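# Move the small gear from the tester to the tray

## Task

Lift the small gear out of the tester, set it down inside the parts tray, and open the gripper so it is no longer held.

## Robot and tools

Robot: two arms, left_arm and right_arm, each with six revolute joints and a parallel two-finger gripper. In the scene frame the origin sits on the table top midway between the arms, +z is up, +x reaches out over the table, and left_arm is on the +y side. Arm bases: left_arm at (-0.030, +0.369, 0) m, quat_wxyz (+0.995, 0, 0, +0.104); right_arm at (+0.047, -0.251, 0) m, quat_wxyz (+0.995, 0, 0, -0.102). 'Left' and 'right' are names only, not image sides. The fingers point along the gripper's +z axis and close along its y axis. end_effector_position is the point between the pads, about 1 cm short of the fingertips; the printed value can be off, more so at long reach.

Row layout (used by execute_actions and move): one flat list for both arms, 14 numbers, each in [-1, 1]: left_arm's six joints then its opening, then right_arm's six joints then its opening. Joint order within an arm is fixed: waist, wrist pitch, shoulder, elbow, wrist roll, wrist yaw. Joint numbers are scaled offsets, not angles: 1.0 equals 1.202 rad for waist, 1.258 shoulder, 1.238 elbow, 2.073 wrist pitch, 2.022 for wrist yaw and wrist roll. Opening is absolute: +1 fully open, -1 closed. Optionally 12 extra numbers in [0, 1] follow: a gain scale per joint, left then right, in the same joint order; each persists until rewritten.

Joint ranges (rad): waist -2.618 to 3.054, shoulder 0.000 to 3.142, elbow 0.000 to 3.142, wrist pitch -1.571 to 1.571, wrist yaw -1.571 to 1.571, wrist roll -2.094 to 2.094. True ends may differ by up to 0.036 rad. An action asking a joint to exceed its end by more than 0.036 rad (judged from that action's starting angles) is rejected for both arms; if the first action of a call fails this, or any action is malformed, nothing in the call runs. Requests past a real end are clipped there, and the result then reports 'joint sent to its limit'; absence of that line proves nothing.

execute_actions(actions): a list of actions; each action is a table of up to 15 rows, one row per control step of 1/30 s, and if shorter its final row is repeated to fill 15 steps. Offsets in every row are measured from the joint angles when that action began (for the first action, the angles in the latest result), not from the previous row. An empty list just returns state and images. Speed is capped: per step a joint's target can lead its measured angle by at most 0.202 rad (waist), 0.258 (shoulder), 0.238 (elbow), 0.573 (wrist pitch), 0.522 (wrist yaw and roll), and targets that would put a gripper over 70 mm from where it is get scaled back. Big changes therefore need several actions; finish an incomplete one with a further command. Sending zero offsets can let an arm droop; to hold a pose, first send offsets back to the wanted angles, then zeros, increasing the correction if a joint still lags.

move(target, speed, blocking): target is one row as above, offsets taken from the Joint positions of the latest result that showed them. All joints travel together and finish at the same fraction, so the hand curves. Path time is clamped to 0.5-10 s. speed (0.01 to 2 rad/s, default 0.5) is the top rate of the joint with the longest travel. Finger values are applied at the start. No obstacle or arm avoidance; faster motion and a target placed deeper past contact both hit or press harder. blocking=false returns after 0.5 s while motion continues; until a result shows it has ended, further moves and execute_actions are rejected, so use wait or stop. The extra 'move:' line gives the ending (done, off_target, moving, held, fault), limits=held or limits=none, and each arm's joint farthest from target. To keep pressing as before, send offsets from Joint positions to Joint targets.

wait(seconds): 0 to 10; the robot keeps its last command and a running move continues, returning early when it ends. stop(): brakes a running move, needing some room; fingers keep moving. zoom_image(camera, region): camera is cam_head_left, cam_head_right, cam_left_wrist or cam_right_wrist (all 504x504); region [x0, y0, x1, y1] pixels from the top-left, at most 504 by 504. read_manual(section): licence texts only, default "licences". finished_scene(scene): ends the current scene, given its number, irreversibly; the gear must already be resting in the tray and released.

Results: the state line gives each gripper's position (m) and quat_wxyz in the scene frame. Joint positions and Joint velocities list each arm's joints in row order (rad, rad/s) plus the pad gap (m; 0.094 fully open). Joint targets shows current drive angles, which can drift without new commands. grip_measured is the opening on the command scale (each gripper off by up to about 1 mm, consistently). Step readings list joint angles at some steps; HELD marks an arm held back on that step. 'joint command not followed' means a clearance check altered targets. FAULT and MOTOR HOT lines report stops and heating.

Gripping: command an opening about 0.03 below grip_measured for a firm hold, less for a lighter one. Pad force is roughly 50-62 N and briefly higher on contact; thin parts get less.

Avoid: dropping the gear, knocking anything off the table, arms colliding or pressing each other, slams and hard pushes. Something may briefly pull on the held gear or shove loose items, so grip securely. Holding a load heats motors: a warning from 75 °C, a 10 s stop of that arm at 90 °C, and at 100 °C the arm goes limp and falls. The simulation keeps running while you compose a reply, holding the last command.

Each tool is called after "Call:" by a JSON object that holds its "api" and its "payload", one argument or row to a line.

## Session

Call:
{"api": "execute_actions", "payload": {
  "actions": []
}}

Scene clock: 0.00 s.
left_arm: end_effector_position=(+0.1977, +0.0903, +0.1148) grip_measured=+1.000 end_effector_quat_wxyz=(+0.324, -0.119, +0.928, +0.140) | right_arm: end_effector_position=(+0.3525, -0.0911, +0.3440) grip_measured=+1.000 end_effector_quat_wxyz=(+0.270, -0.547, +0.744, -0.273)
Joint names: [waist, wrist pitch, shoulder, elbow, wrist roll, wrist yaw]
Joint positions: left_arm=[-1.425 -1.314  1.976  1.564 -1.527 -0.707  0.094] | right_arm=[ 0.985 -1.419  1.55   1.935 -0.661  0.608  0.094]
Joint velocities: left_arm=[ 0.007  0.007  0.007 -0.002  0.022 -0.051  0.   ] | right_arm=[ 0.002  0.022  0.002  0.027 -0.007 -0.022  0.   ]
Joint targets: left_arm=[-1.425 -1.316 1.963 1.573 -1.529 -0.719] | right_arm=[0.985 -1.423 1.546 1.938 -0.654 0.611]
Joint stiffness scale: left_arm=[1. 1. 1. 1. 1. 1.] | right_arm=[1. 1. 1. 1. 1. 1.]

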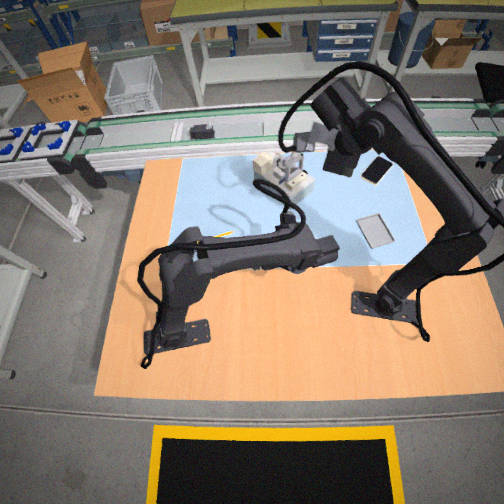

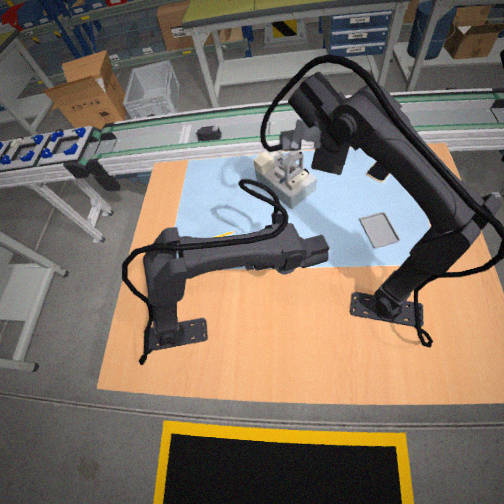

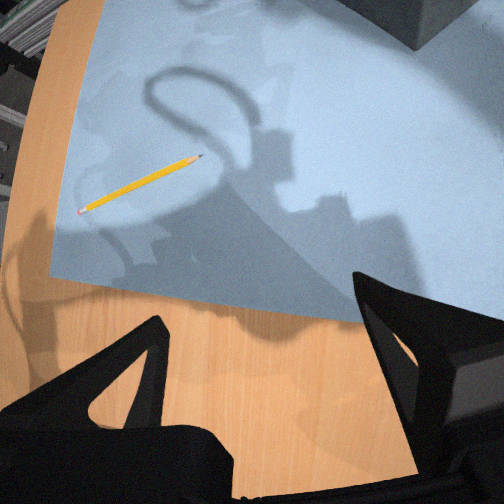

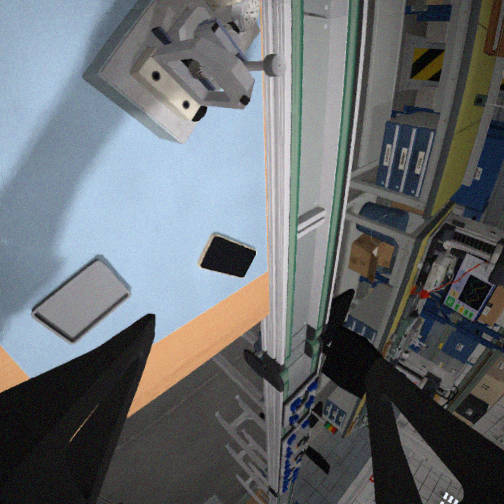

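Call:
{"api": "move", "payload": {
  "target": [0.2,0,-0.1,0,0,0,0,-0.85,0.3,-0.1,-0.4,0.243,-0.3,-0.4],
  "speed": 1
}}

Call:
{"api": "move", "payload": {
  "target": [0.3,0.15,-0.4,0,0.755,0.35,0,0.1,0.755,0.15,-0.65,0,-0.355,-0.4],
  "speed": 1.2
}}

Scene clock: 2.50 s.
left_arm: end_effector_position=(+0.2552, +0.1518, +0.1462) grip_measured=+0.002 end_effector_quat_wxyz=(+0.319, -0.244, +0.906, +0.132) | right_arm: end_effector_position=(+0.4420, -0.3493, +0.2641) grip_measured=-0.398 end_effector_quat_wxyz=(+0.368, +0.030, +0.926, -0.084)
Joint names: [waist, wrist pitch, shoulder, elbow, wrist roll, wrist yaw]
Joint positions: left_arm=[-1.189 -1.314  1.877  1.564 -1.527 -0.702  0.047] | right_arm=[-0.036 -0.802  1.451  1.456 -0.18   0.012  0.028]
Joint velocities: left_arm=[ 0.002 -0.022  0.007  0.022  0.037  0.022  0.   ] | right_arm=[-0.007 -0.095 -0.007 -0.007 -0.007 -0.007 -0.001]
Joint targets: left_arm=[-1.185 -1.314 1.851 1.564 -1.527 -0.707] | right_arm=[-0.036 -0.797 1.424 1.440 -0.169 0.002]
Joint stiffness scale: left_arm=[1. 1. 1. 1. 1. 1.] | right_arm=[1. 1. 1. 1. 1. 1.]
move: off_target (left_arm, right_arm); limits=none; left_arm: farthest joint: the shoulder, 0.026 radians from its target (0.126 radians at the start); right_arm: farthest joint: the shoulder, 0.027 radians from its target (0.126 radians at the start)

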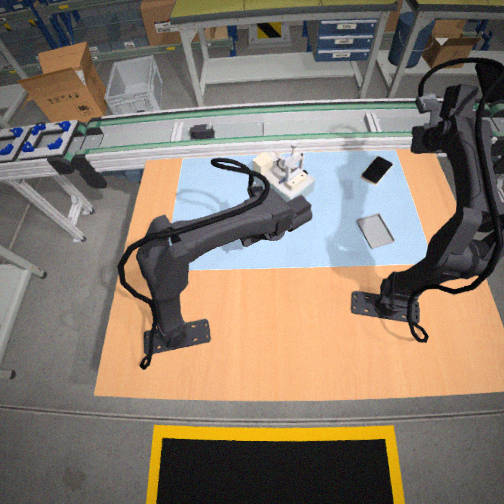

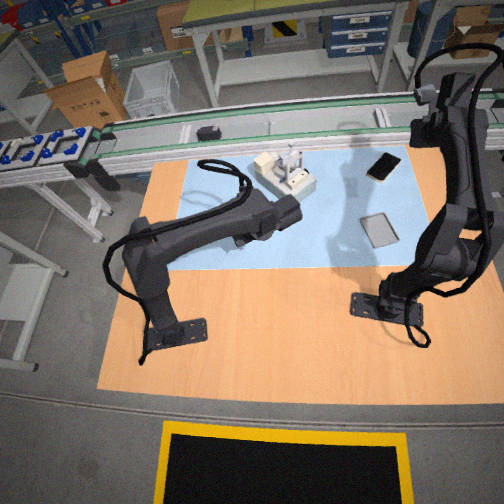

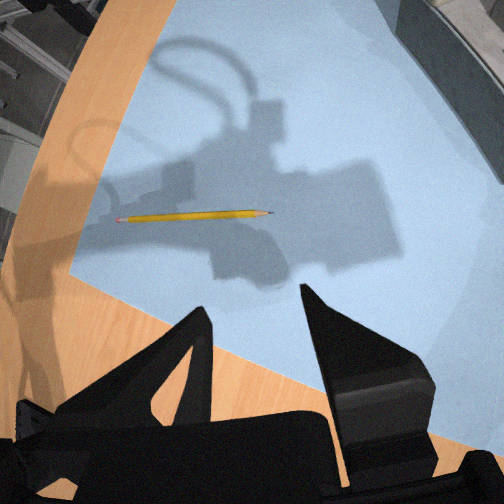

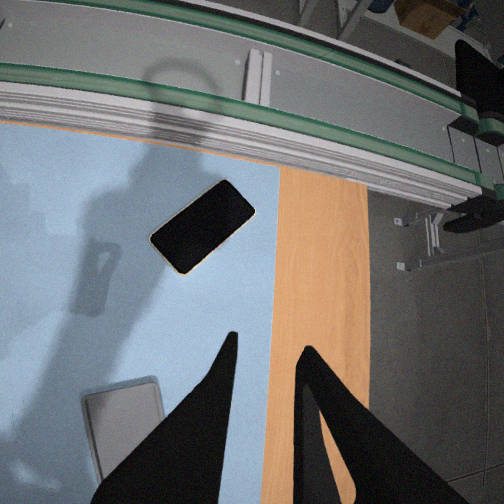

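Scene clock: 4.80 s.
left_arm: end_effector_position=(+0.2697, +0.1538, +0.2947) grip_measured=+0.002 end_effector_quat_wxyz=(+0.340, +0.285, +0.890, -0.109) | right_arm: end_effector_position=(+0.4857, -0.1913, +0.1766) grip_measured=-0.398 end_effector_quat_wxyz=(+0.631, -0.236, +0.720, +0.169)
Joint names: [waist, wrist pitch, shoulder, elbow, wrist roll, wrist yaw]
Joint positions: left_arm=[-0.837 -1.015  1.39   1.564 -0.006 -0.005  0.047] | right_arm=[ 0.077  0.764  1.624  0.666 -0.18  -0.697  0.028]
Joint velocities: left_arm=[-0.002 -0.037 -0.012 -0.012  0.037  0.022 -0.   ] | right_arm=[-0.007 -0.007 -0.002 -0.007  0.007 -0.007  0.001]
Joint targets: left_arm=[-0.829 -1.003 1.373 1.564 -0.001 0.005] | right_arm=[0.084 0.763 1.639 0.651 -0.180 -0.706]
Joint stiffness scale: left_arm=[1. 1. 1. 1. 1. 1.] | right_arm=[1. 1. 1. 1. 1. 1.]
move: done; limits=none; left_arm: farthest joint: the shoulder, 0.016 radians from its target (0.503 radians at the start); right_arm: farthest joint: the shoulder, 0.016 radians from its target (0.189 radians at the start)

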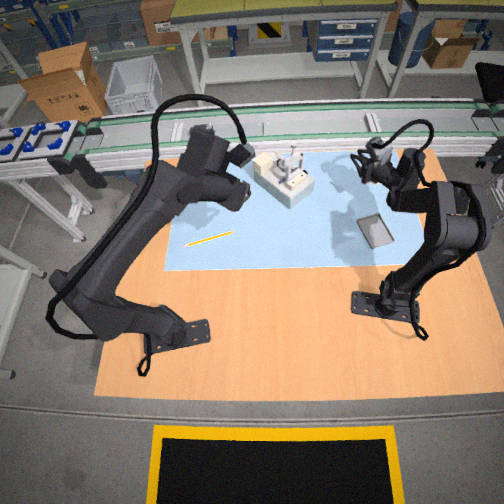

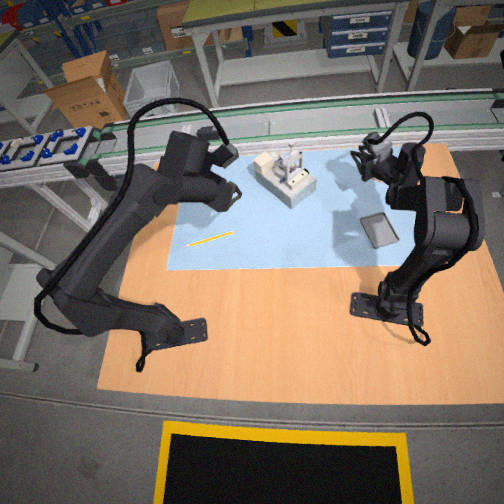

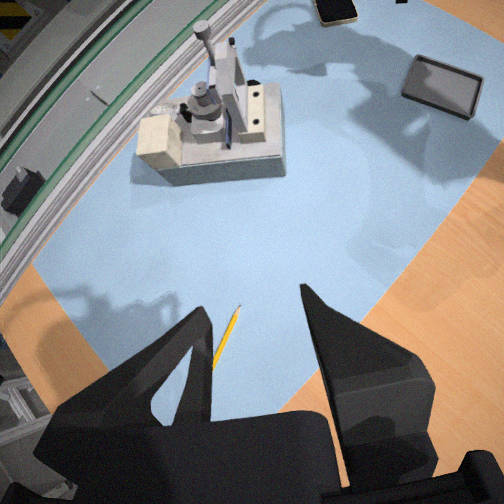

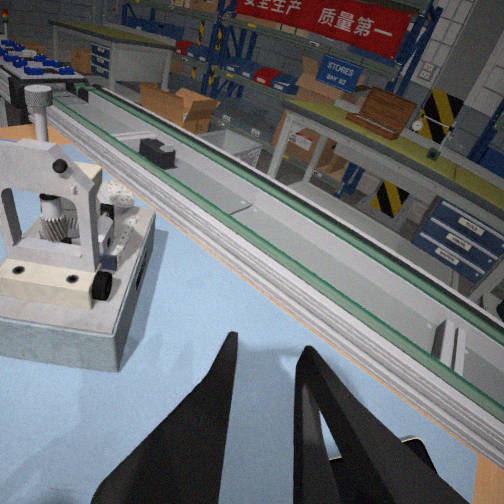

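Call:
{"api": "move", "payload": {
  "target": [0.02,0.25,0.65,0.55,0,0,-0.1,0.26,0,0.02,-0.025,0,-0.015,-0.4],
  "speed": 0.6
}}

Scene clock: 7.17 s.
left_arm: end_effector_position=(+0.4963, +0.0020, +0.2616) grip_measured=-0.098 end_effector_quat_wxyz=(+0.478, +0.257, +0.826, -0.150) | right_arm: end_effector_position=(+0.4416, -0.0597, +0.1729) grip_measured=-0.398 end_effector_quat_wxyz=(+0.592, -0.348, +0.674, +0.272)
Joint names: [waist, wrist pitch, shoulder, elbow, wrist roll, wrist yaw]
Joint positions: left_arm=[-0.821 -0.508  2.224  2.212 -0.006 -0.005  0.042] | right_arm=[ 0.383  0.769  1.624  0.653 -0.18  -0.719  0.028]
Joint velocities: left_arm=[-0.022 -0.007  0.007  0.007  0.007 -0.022  0.   ] | right_arm=[-0.007  0.051 -0.002 -0.022  0.007  0.007  0.   ]
Joint targets: left_arm=[-0.813 -0.496 2.208 2.245 -0.006 -0.005] | right_arm=[0.389 0.764 1.649 0.635 -0.180 -0.727]
Joint stiffness scale: left_arm=[1. 1. 1. 1. 1. 1.] | right_arm=[1. 1. 1. 1. 1. 1.]
move: off_target (left_arm, right_arm); limits=none; left_arm: farthest joint: the elbow, 0.033 radians from its target (0.681 radians at the start); right_arm: farthest joint: the shoulder, 0.026 radians from its target (0.026 radians at the start)

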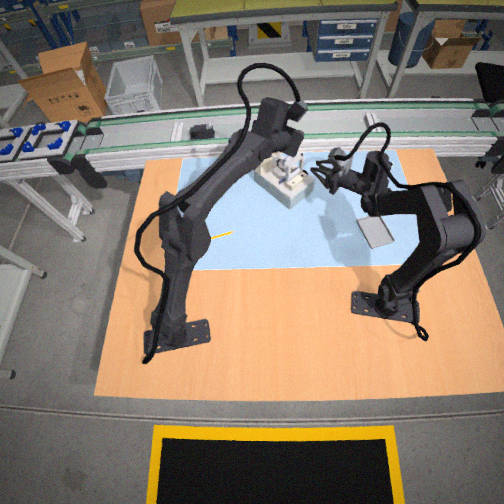

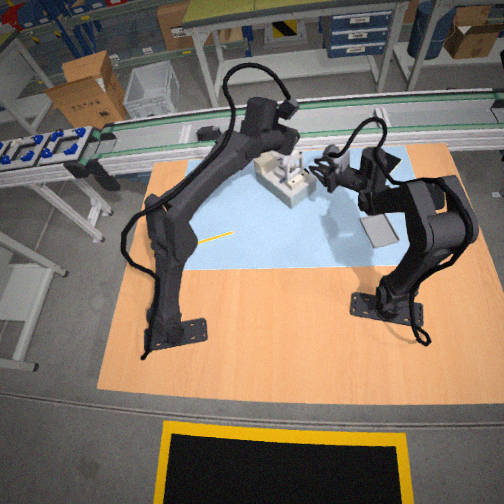

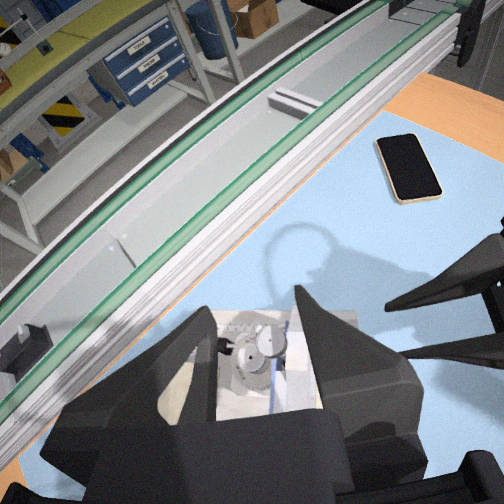

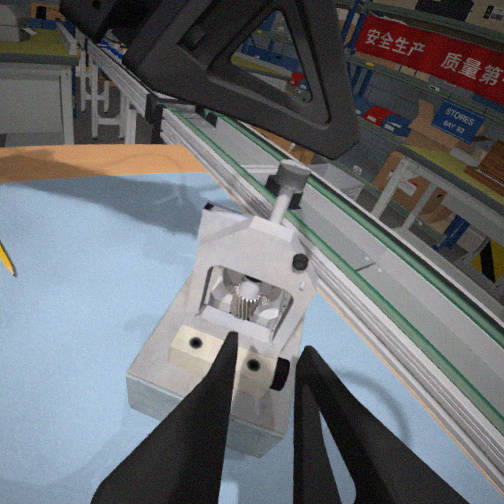

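Call:
{"api": "move", "payload": {
  "target": [-0.013,-0.065,0,0,0,0,-0.1,0.03,0,0.06,0,0,0,-0.4],
  "speed": 0.15
}}

Scene clock: 8.90 s.
left_arm: end_effector_position=(+0.4790, +0.0077, +0.2352) grip_measured=-0.098 end_effector_quat_wxyz=(+0.424, +0.270, +0.854, -0.135) | right_arm: end_effector_position=(+0.4388, -0.0483, +0.1511) grip_measured=-0.398 end_effector_quat_wxyz=(+0.569, -0.354, +0.685, +0.286)
Joint names: [waist, wrist pitch, shoulder, elbow, wrist roll, wrist yaw]
Joint positions: left_arm=[-0.829 -0.635  2.224  2.212 -0.006 -0.005  0.042] | right_arm=[ 0.411  0.775  1.68   0.653 -0.18  -0.719  0.028]
Joint velocities: left_arm=[ 0.022 -0.022  0.012 -0.002 -0.022  0.037 -0.001] | right_arm=[-0.002  0.037  0.002 -0.007  0.007 -0.007  0.   ]
Joint targets: left_arm=[-0.837 -0.643 2.224 2.212 -0.006 -0.005] | right_arm=[0.420 0.769 1.699 0.653 -0.180 -0.719]
Joint stiffness scale: left_arm=[1. 1. 1. 1. 1. 1.] | right_arm=[1. 1. 1. 1. 1. 1.]
move: done; limits=none; left_arm: farthest joint: the waist, 0.007 radians from its target (0.016 radians at the start); right_arm: farthest joint: the shoulder, 0.019 radians from its target (0.076 radians at the start)

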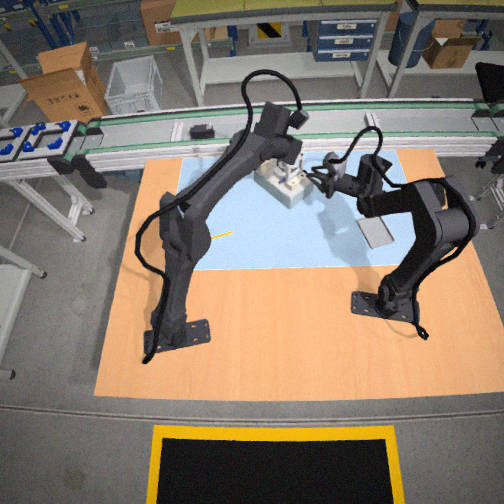

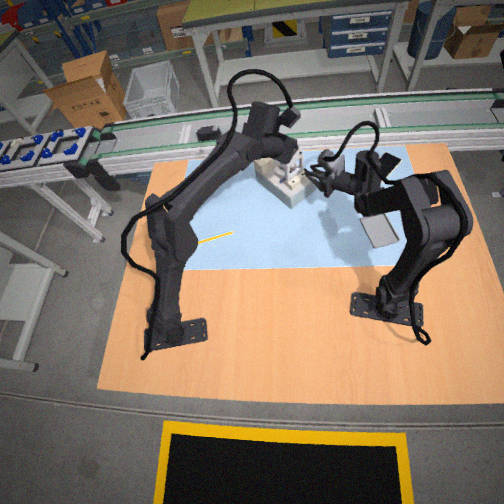

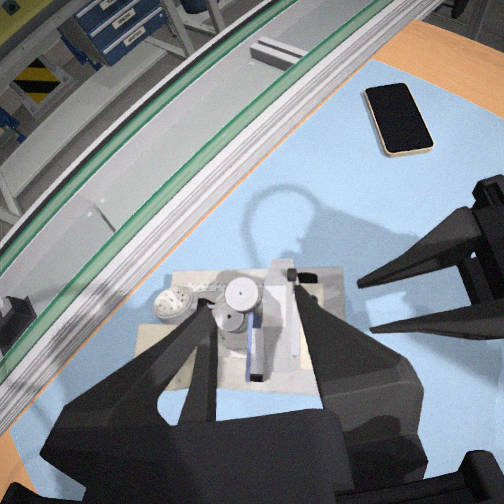

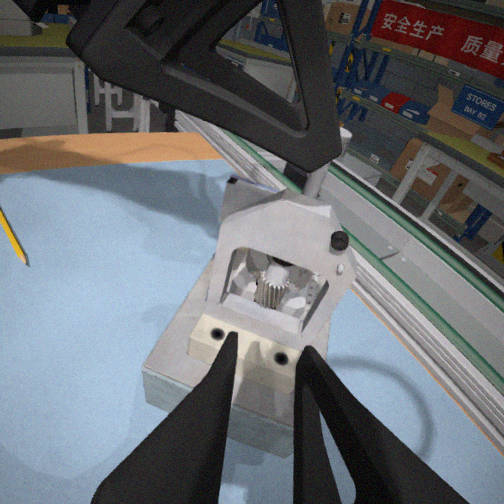

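Call:
{"api": "move", "payload": {
  "target": [0.011,0.028,0.026,0.01,0,0,-0.4,0.062,0.013,0.09,0.085,0,0.036,-0.4],
  "speed": 0.12
}}

Scene clock: 10.57 s.
left_arm: end_effector_position=(+0.4897, +0.0045, +0.2229) grip_measured=-0.398 end_effector_quat_wxyz=(+0.429, +0.266, +0.852, -0.135) | right_arm: end_effector_position=(+0.4560, -0.0233, +0.1464) grip_measured=-0.398 end_effector_quat_wxyz=(+0.573, -0.360, +0.681, +0.279)
Joint names: [waist, wrist pitch, shoulder, elbow, wrist roll, wrist yaw]
Joint positions: left_arm=[-0.824 -0.59   2.259  2.212 -0.006 -0.005  0.028] | right_arm=[ 0.478  0.803  1.773  0.734 -0.18  -0.651  0.028]
Joint velocities: left_arm=[-0.012 -0.007  0.012 -0.012  0.051  0.066 -0.   ] | right_arm=[-0.002  0.081  0.002  0.002 -0.051 -0.037 -0.001]
Joint targets: left_arm=[-0.816 -0.577 2.257 2.224 -0.006 -0.005] | right_arm=[0.486 0.802 1.793 0.758 -0.180 -0.646]
Joint stiffness scale: left_arm=[1. 1. 1. 1. 1. 1.] | right_arm=[1. 1. 1. 1. 1. 1.]
move: off_target (right_arm); limits=none; left_arm: farthest joint: the elbow, 0.013 radians from its target (0.013 radians at the start); right_arm: farthest joint: the elbow, 0.025 radians from its target (0.106 radians at the start)

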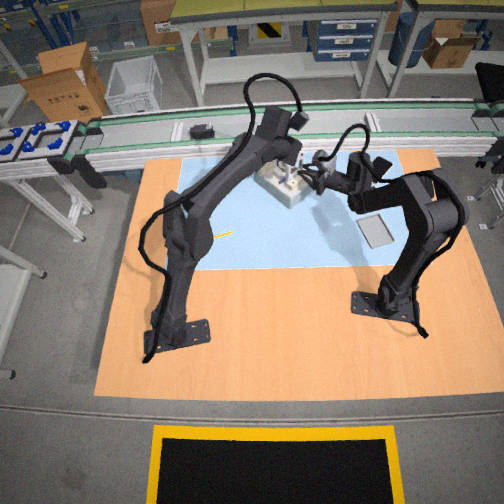

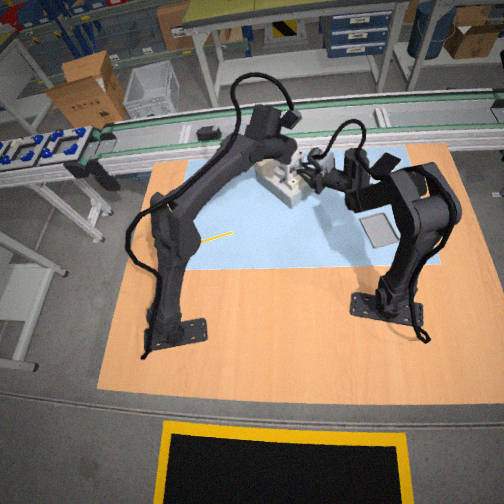

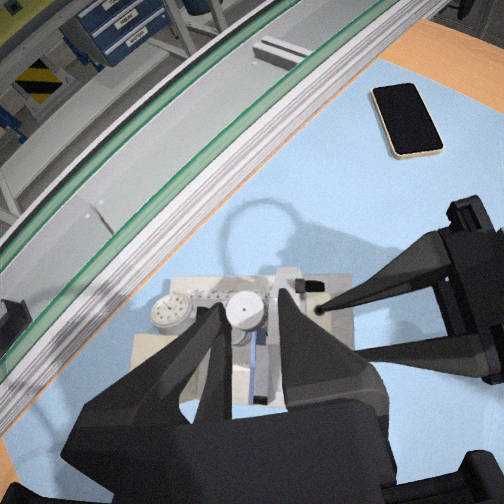

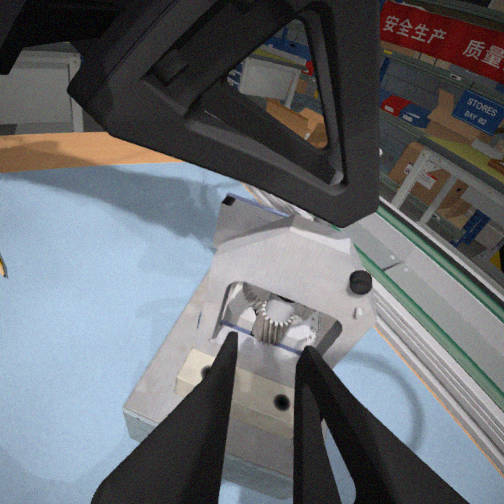

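Call:
{"api": "move", "payload": {
  "target": [0.006,0,0,0.034,0,0,-0.6,0.028,0.023,0.08,0.048,0.03,0.016,-0.4],
  "speed": 0.1
}}

Call:
{"api": "zoom_image", "payload": {
  "camera": "cam_head_left",
  "region": [250,130,350,215]
}}

Scene clock: 12.33 s.
left_arm: end_effector_position=(+0.4898, +0.0045, +0.2229) grip_measured=-0.598 end_effector_quat_wxyz=(+0.429, +0.266, +0.852, -0.135) | right_arm: end_effector_position=(+0.4657, -0.0124, +0.1329) grip_measured=-0.398 end_effector_quat_wxyz=(+0.567, -0.344, +0.690, +0.290)
Joint names: [waist, wrist pitch, shoulder, elbow, wrist roll, wrist yaw]
Joint positions: left_arm=[-0.824 -0.59   2.259  2.212 -0.006 -0.005  0.019] | right_arm=[ 0.504  0.851  1.855  0.768 -0.129 -0.623  0.028]
Joint velocities: left_arm=[-0.007  0.037 -0.017  0.002 -0.066 -0.007 -0.   ] | right_arm=[-0.002 -0.051 -0.007  0.012 -0.037 -0.037 -0.   ]
Joint targets: left_arm=[-0.816 -0.590 2.259 2.254 -0.006 -0.005] | right_arm=[0.512 0.850 1.874 0.793 -0.119 -0.619]
Joint stiffness scale: left_arm=[1. 1. 1. 1. 1. 1.] | right_arm=[1. 1. 1. 1. 1. 1.]
move: off_target (left_arm, right_arm); limits=none; left_arm: farthest joint: the elbow, 0.042 radians from its target (0.042 radians at the start); right_arm: farthest joint: the elbow, 0.025 radians from its target (0.060 radians at the start)

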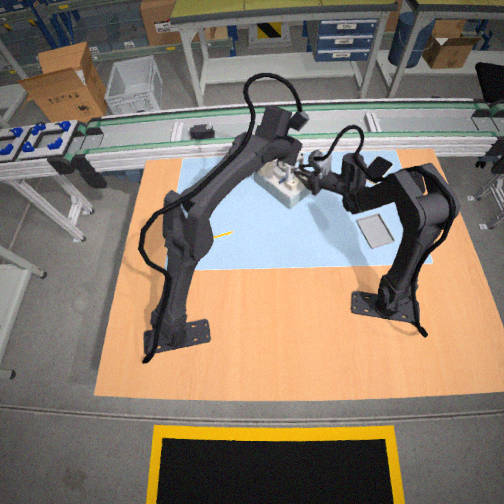

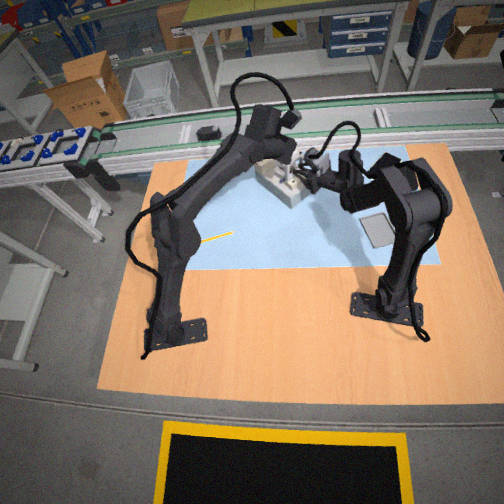

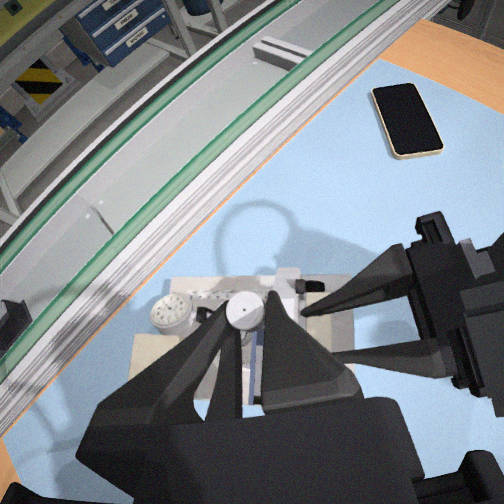

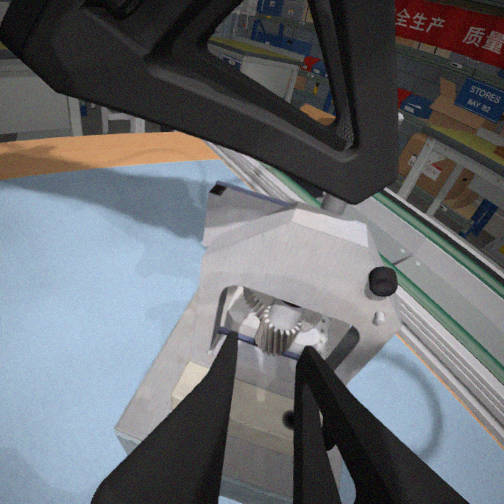

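Region (250, 130, 350, 215) of cam_head_left's 504x504 image, scaled by 5.040, with more detail than that image has; it fills the top 428 rows of this view, and the rest is white.

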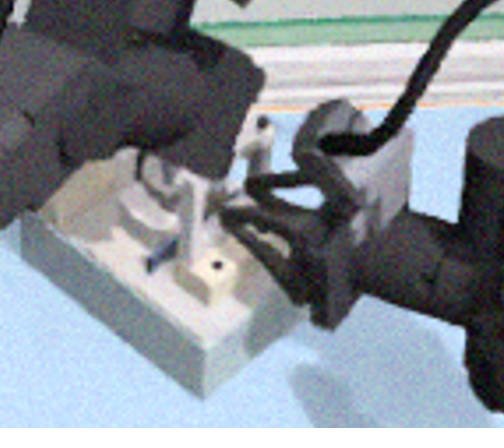

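Call:
{"api": "move", "payload": {
  "target": [0,0,0,0,0,0,-0.8,0.022,0,0.062,0.067,0,0.012,-0.42],
  "speed": 0.08
}}

Scene clock: 13.87 s.
left_arm: end_effector_position=(+0.4899, +0.0045, +0.2230) grip_measured=-0.698 end_effector_quat_wxyz=(+0.430, +0.266, +0.852, -0.135) | right_arm: end_effector_position=(+0.4779, -0.0022, +0.1286) grip_measured=-0.418 end_effector_quat_wxyz=(+0.567, -0.346, +0.690, +0.288)
Joint names: [waist, wrist pitch, shoulder, elbow, wrist roll, wrist yaw]
Joint positions: left_arm=[-0.824 -0.589  2.259  2.212 -0.006 -0.005  0.014] | right_arm=[ 0.522  0.853  1.912  0.827 -0.128 -0.604  0.027]
Joint velocities: left_arm=[-0.007  0.095  0.007  0.007 -0.007 -0.051 -0.   ] | right_arm=[ 0.002 -0.051  0.002 -0.007  0.022 -0.022  0.   ]
Joint targets: left_arm=[-0.824 -0.589 2.259 2.212 -0.006 -0.005] | right_arm=[0.530 0.851 1.933 0.851 -0.129 -0.599]
Joint stiffness scale: left_arm=[1. 1. 1. 1. 1. 1.] | right_arm=[1. 1. 1. 1. 1. 1.]
move: off_target (right_arm); limits=none; left_arm: farthest joint: the wrist pitch, 0.001 radians from its target (0.000 radians at the start); right_arm: farthest joint: the elbow, 0.024 radians from its target (0.083 radians at the start)

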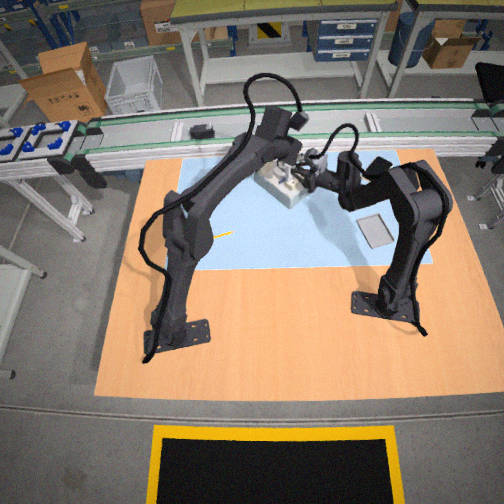

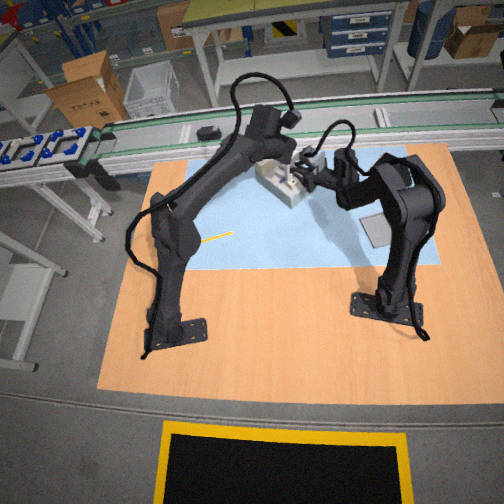

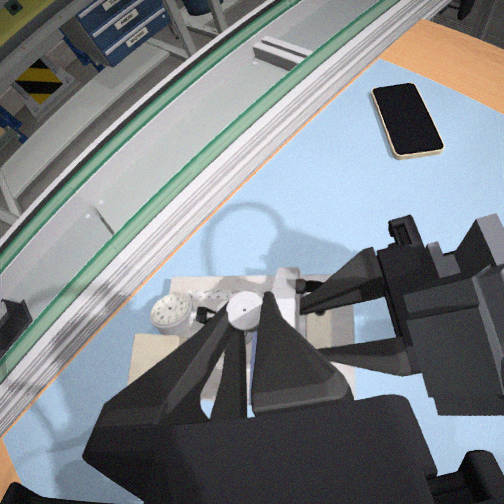

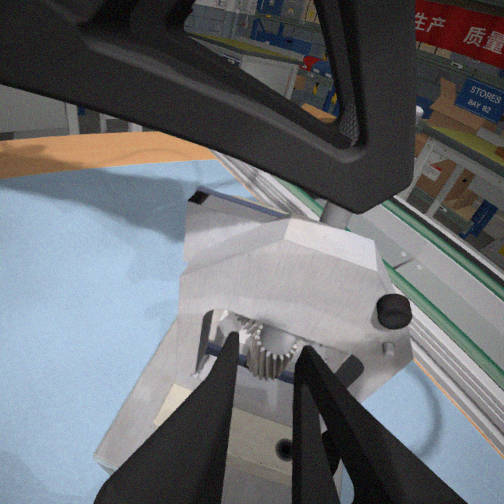

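Call:
{"api": "move", "payload": {
  "target": [0,0,0,0,0,0,-0.75,0.03,0,0.064,0.066,0,0.017,-0.45],
  "speed": 0.08
}}

Call:
{"api": "zoom_image", "payload": {
  "camera": "cam_head_left",
  "region": [250,130,350,215]
}}

Scene clock: 15.33 s.
left_arm: end_effector_position=(+0.4899, +0.0045, +0.2230) grip_measured=-0.698 end_effector_quat_wxyz=(+0.430, +0.266, +0.852, -0.135) | right_arm: end_effector_position=(+0.4877, +0.0078, +0.1238) grip_measured=-0.448 end_effector_quat_wxyz=(+0.570, -0.346, +0.689, +0.284)
Joint names: [waist, wrist pitch, shoulder, elbow, wrist roll, wrist yaw]
Joint positions: left_arm=[-0.824 -0.589  2.259  2.212 -0.006 -0.005  0.014] | right_arm=[ 0.543  0.86   1.962  0.874 -0.129 -0.578  0.026]
Joint velocities: left_arm=[-0.007 -0.022  0.007 -0.012 -0.007  0.037  0.   ] | right_arm=[ 0.002  0.022 -0.002 -0.007  0.022 -0.066 -0.   ]
Joint targets: left_arm=[-0.824 -0.589 2.259 2.212 -0.006 -0.005] | right_arm=[0.558 0.853 1.993 0.908 -0.128 -0.570]
Joint stiffness scale: left_arm=[1. 1. 1. 1. 1. 1.] | right_arm=[1. 1. 1. 1. 1. 1.]
move: off_target (right_arm); limits=none; left_arm: farthest joint: the waist, 0.000 radians from its target (0.000 radians at the start); right_arm: farthest joint: the elbow, 0.035 radians from its target (0.082 radians at the start)

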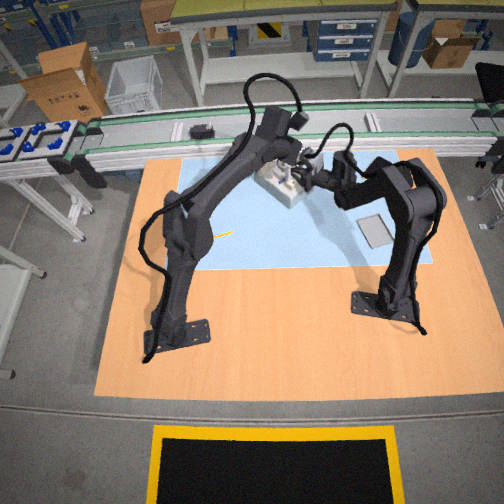

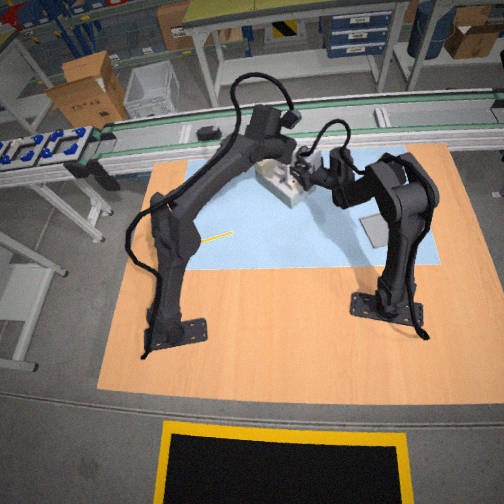

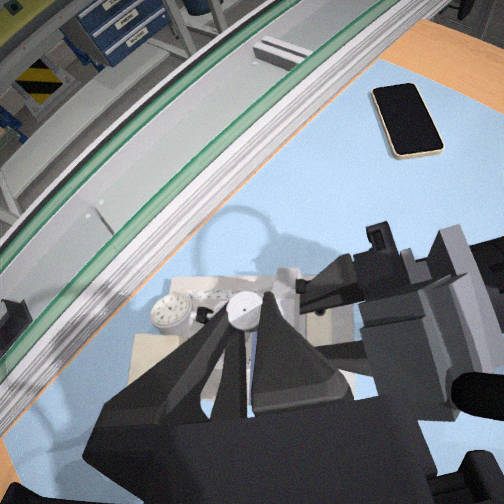

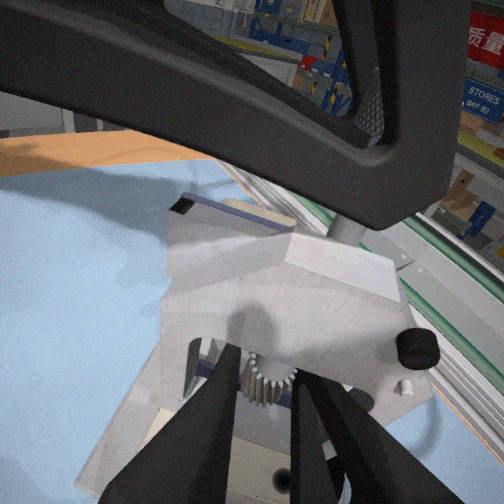

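Region (250, 130, 350, 215) of cam_head_left's 504x504 image, scaled by 5.040, with more detail than that image has; it fills the top 428 rows of this view, and the rest is white.

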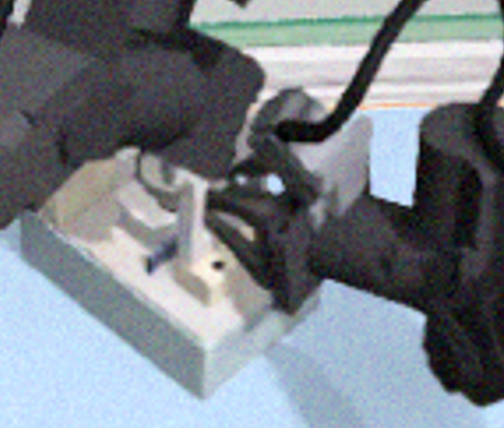

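Contact reached; close.

Call:
{"api": "move", "payload": {
  "target": [0,0,0,0,0,0,-0.75,0,0,0,0,0,0,-0.74]
}}

Scene clock: 16.13 s.
left_arm: end_effector_position=(+0.4899, +0.0045, +0.2230) grip_measured=-0.698 end_effector_quat_wxyz=(+0.430, +0.266, +0.852, -0.135) | right_arm: end_effector_position=(+0.4881, +0.0073, +0.1241) grip_measured=-0.643 end_effector_quat_wxyz=(+0.570, -0.346, +0.689, +0.284)
Joint names: [waist, wrist pitch, shoulder, elbow, wrist roll, wrist yaw]
Joint positions: left_arm=[-0.824 -0.589  2.259  2.212 -0.006 -0.006  0.014] | right_arm=[ 0.541  0.861  1.962  0.874 -0.129 -0.578  0.017]
Joint velocities: left_arm=[-0.002  0.022  0.007 -0.022 -0.051 -0.022 -0.001] | right_arm=[-0.002 -0.051 -0.007 -0.002  0.081 -0.095 -0.002]
Joint targets: left_arm=[-0.824 -0.589 2.259 2.212 -0.006 -0.005] | right_arm=[0.543 0.860 1.962 0.874 -0.129 -0.578]
Joint stiffness scale: left_arm=[1. 1. 1. 1. 1. 1.] | right_arm=[1. 1. 1. 1. 1. 1.]
move: done; limits=none; left_arm: farthest joint: the wrist yaw, 0.001 radians from its target (0.000 radians at the start); right_arm: farthest joint: the waist, 0.002 radians from its target (0.000 radians at the start)

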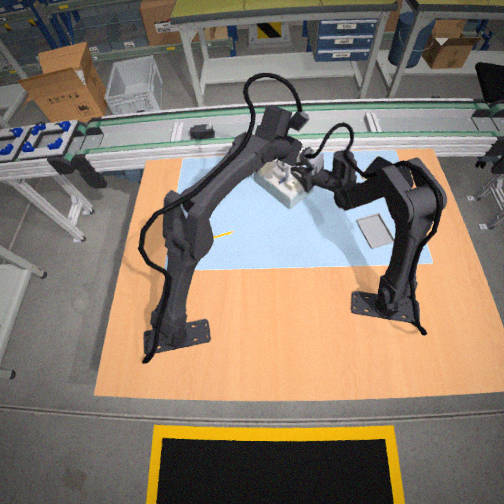

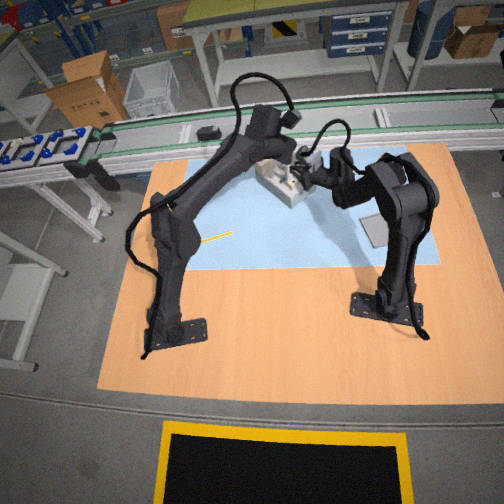

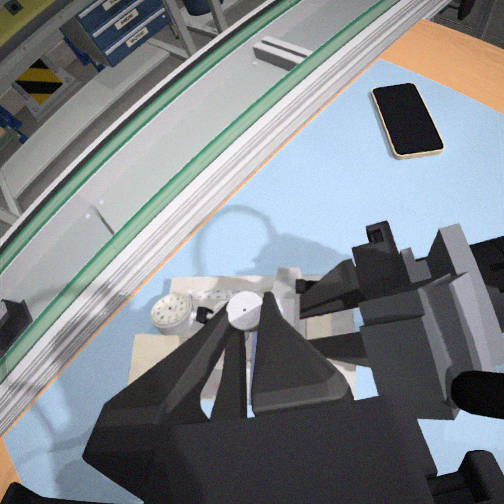

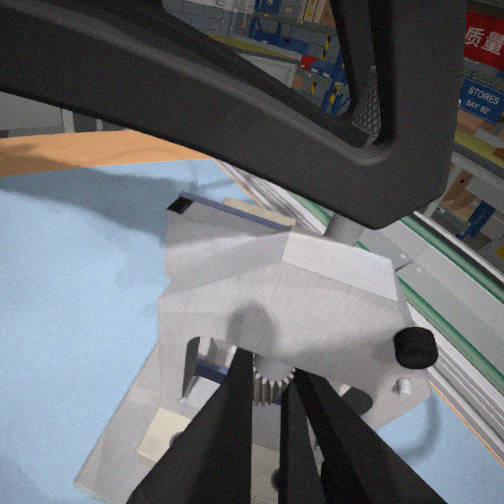

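Call:
{"api": "move", "payload": {
  "target": [0,0.04,-0.09,0.07,0,0,-0.75,0,0,0,0,0,0,-0.7],
  "speed": 0.1
}}

Scene clock: 17.63 s.
left_arm: end_effector_position=(+0.4899, +0.0045, +0.2251) grip_measured=-0.698 end_effector_quat_wxyz=(+0.432, +0.266, +0.851, -0.136) | right_arm: end_effector_position=(+0.4881, +0.0073, +0.1241) grip_measured=-0.643 end_effector_quat_wxyz=(+0.570, -0.346, +0.689, +0.284)
Joint names: [waist, wrist pitch, shoulder, elbow, wrist roll, wrist yaw]
Joint positions: left_arm=[-0.824 -0.587  2.257  2.212 -0.006 -0.006  0.014] | right_arm=[ 0.541  0.861  1.962  0.874 -0.129 -0.578  0.017]
Joint velocities: left_arm=[-0.012  0.007 -0.002  0.012 -0.037  0.051  0.001] | right_arm=[-0.002  0.022 -0.022 -0.007 -0.007 -0.007 -0.001]
Joint targets: left_arm=[-0.824 -0.534 2.184 2.269 -0.006 -0.006] | right_arm=[0.541 0.861 1.962 0.874 -0.129 -0.578]
Joint stiffness scale: left_arm=[1. 1. 1. 1. 1. 1.] | right_arm=[1. 1. 1. 1. 1. 1.]
move: off_target (left_arm); limits=none; left_arm: farthest joint: the shoulder, 0.111 radians from its target (0.113 radians at the start); right_arm: farthest joint: the waist, 0.000 radians from its target (0.000 radians at the start)

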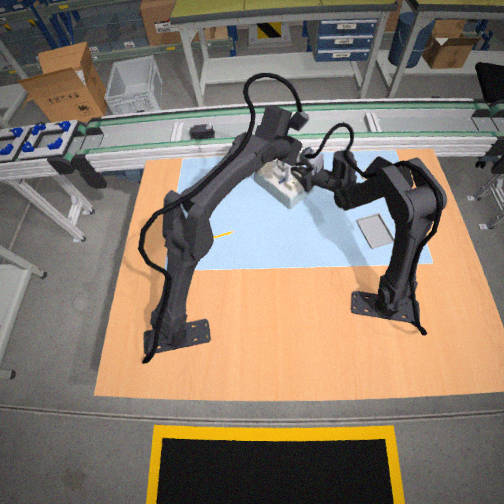

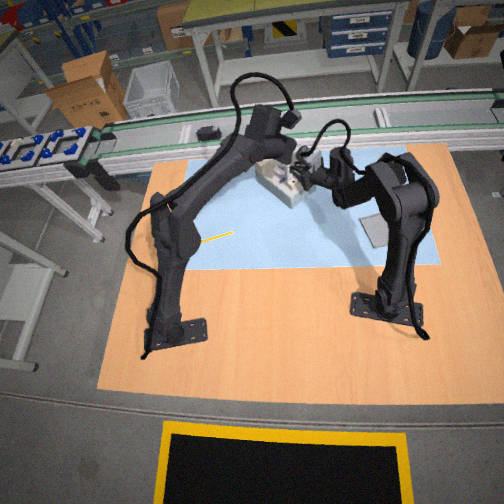

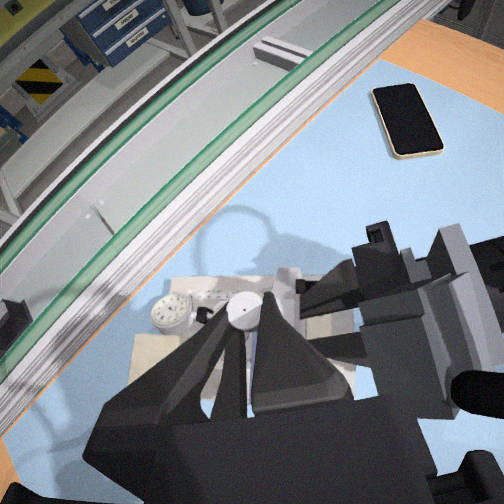

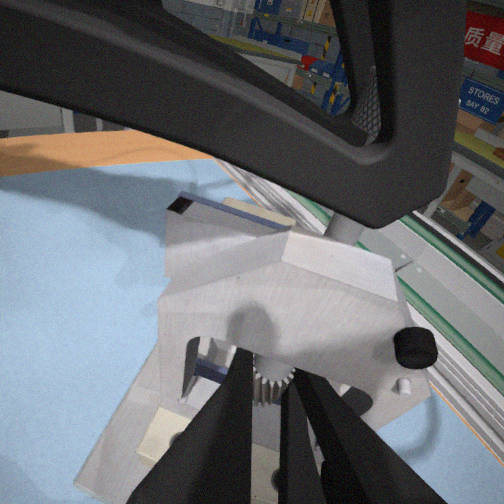

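Call:
{"api": "move", "payload": {
  "target": [0,0.015,-0.09,0.03,0,0,-0.75,0,0.03,-0.05,0.04,0,0,-0.7],
  "speed": 0.1
}}

Scene clock: 19.40 s.
left_arm: end_effector_position=(+0.4895, +0.0048, +0.2359) grip_measured=-0.698 end_effector_quat_wxyz=(+0.441, +0.264, +0.846, -0.139) | right_arm: end_effector_position=(+0.4883, +0.0073, +0.1352) grip_measured=-0.643 end_effector_quat_wxyz=(+0.580, -0.347, +0.681, +0.282)
Joint names: [waist, wrist pitch, shoulder, elbow, wrist roll, wrist yaw]
Joint positions: left_arm=[-0.824 -0.579  2.242  2.212 -0.006 -0.006  0.014] | right_arm=[ 0.541  0.862  1.941  0.875 -0.129 -0.578  0.017]
Joint velocities: left_arm=[-0.007  0.007 -0.017 -0.017  0.007 -0.007  0.   ] | right_arm=[-0.007 -0.037  0.012 -0.012  0.007 -0.022 -0.001]
Joint targets: left_arm=[-0.824 -0.557 2.147 2.248 -0.006 -0.006] | right_arm=[0.541 0.923 1.899 0.924 -0.129 -0.578]
Joint stiffness scale: left_arm=[1. 1. 1. 1. 1. 1.] | right_arm=[1. 1. 1. 1. 1. 1.]
move: off_target (left_arm, right_arm); limits=none; left_arm: farthest joint: the shoulder, 0.098 radians from its target (0.113 radians at the start); right_arm: farthest joint: the wrist pitch, 0.061 radians from its target (0.062 radians at the start)

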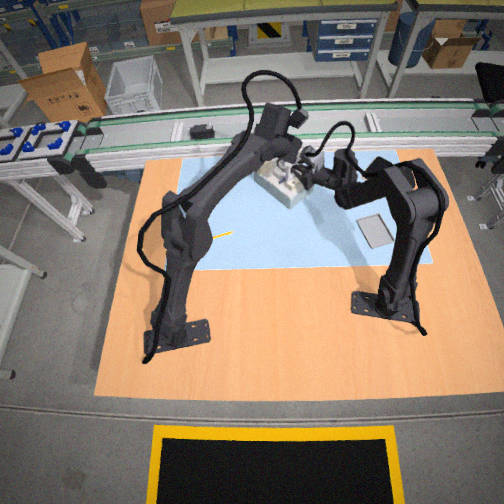

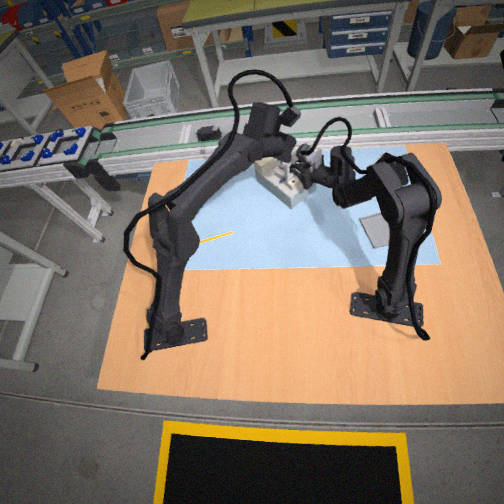

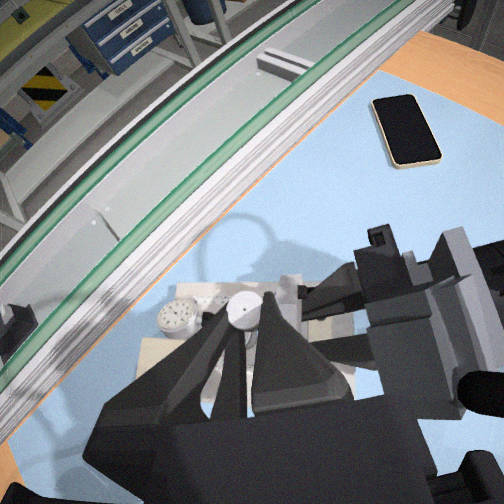

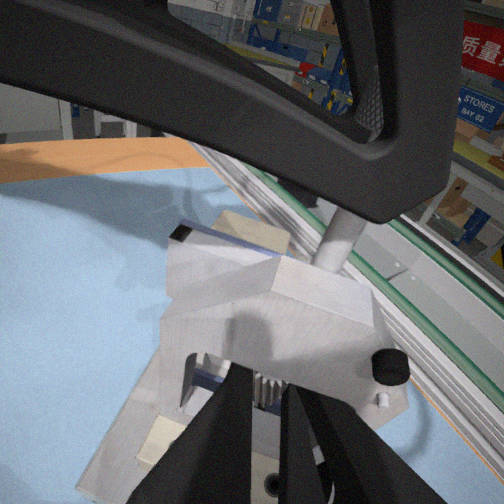

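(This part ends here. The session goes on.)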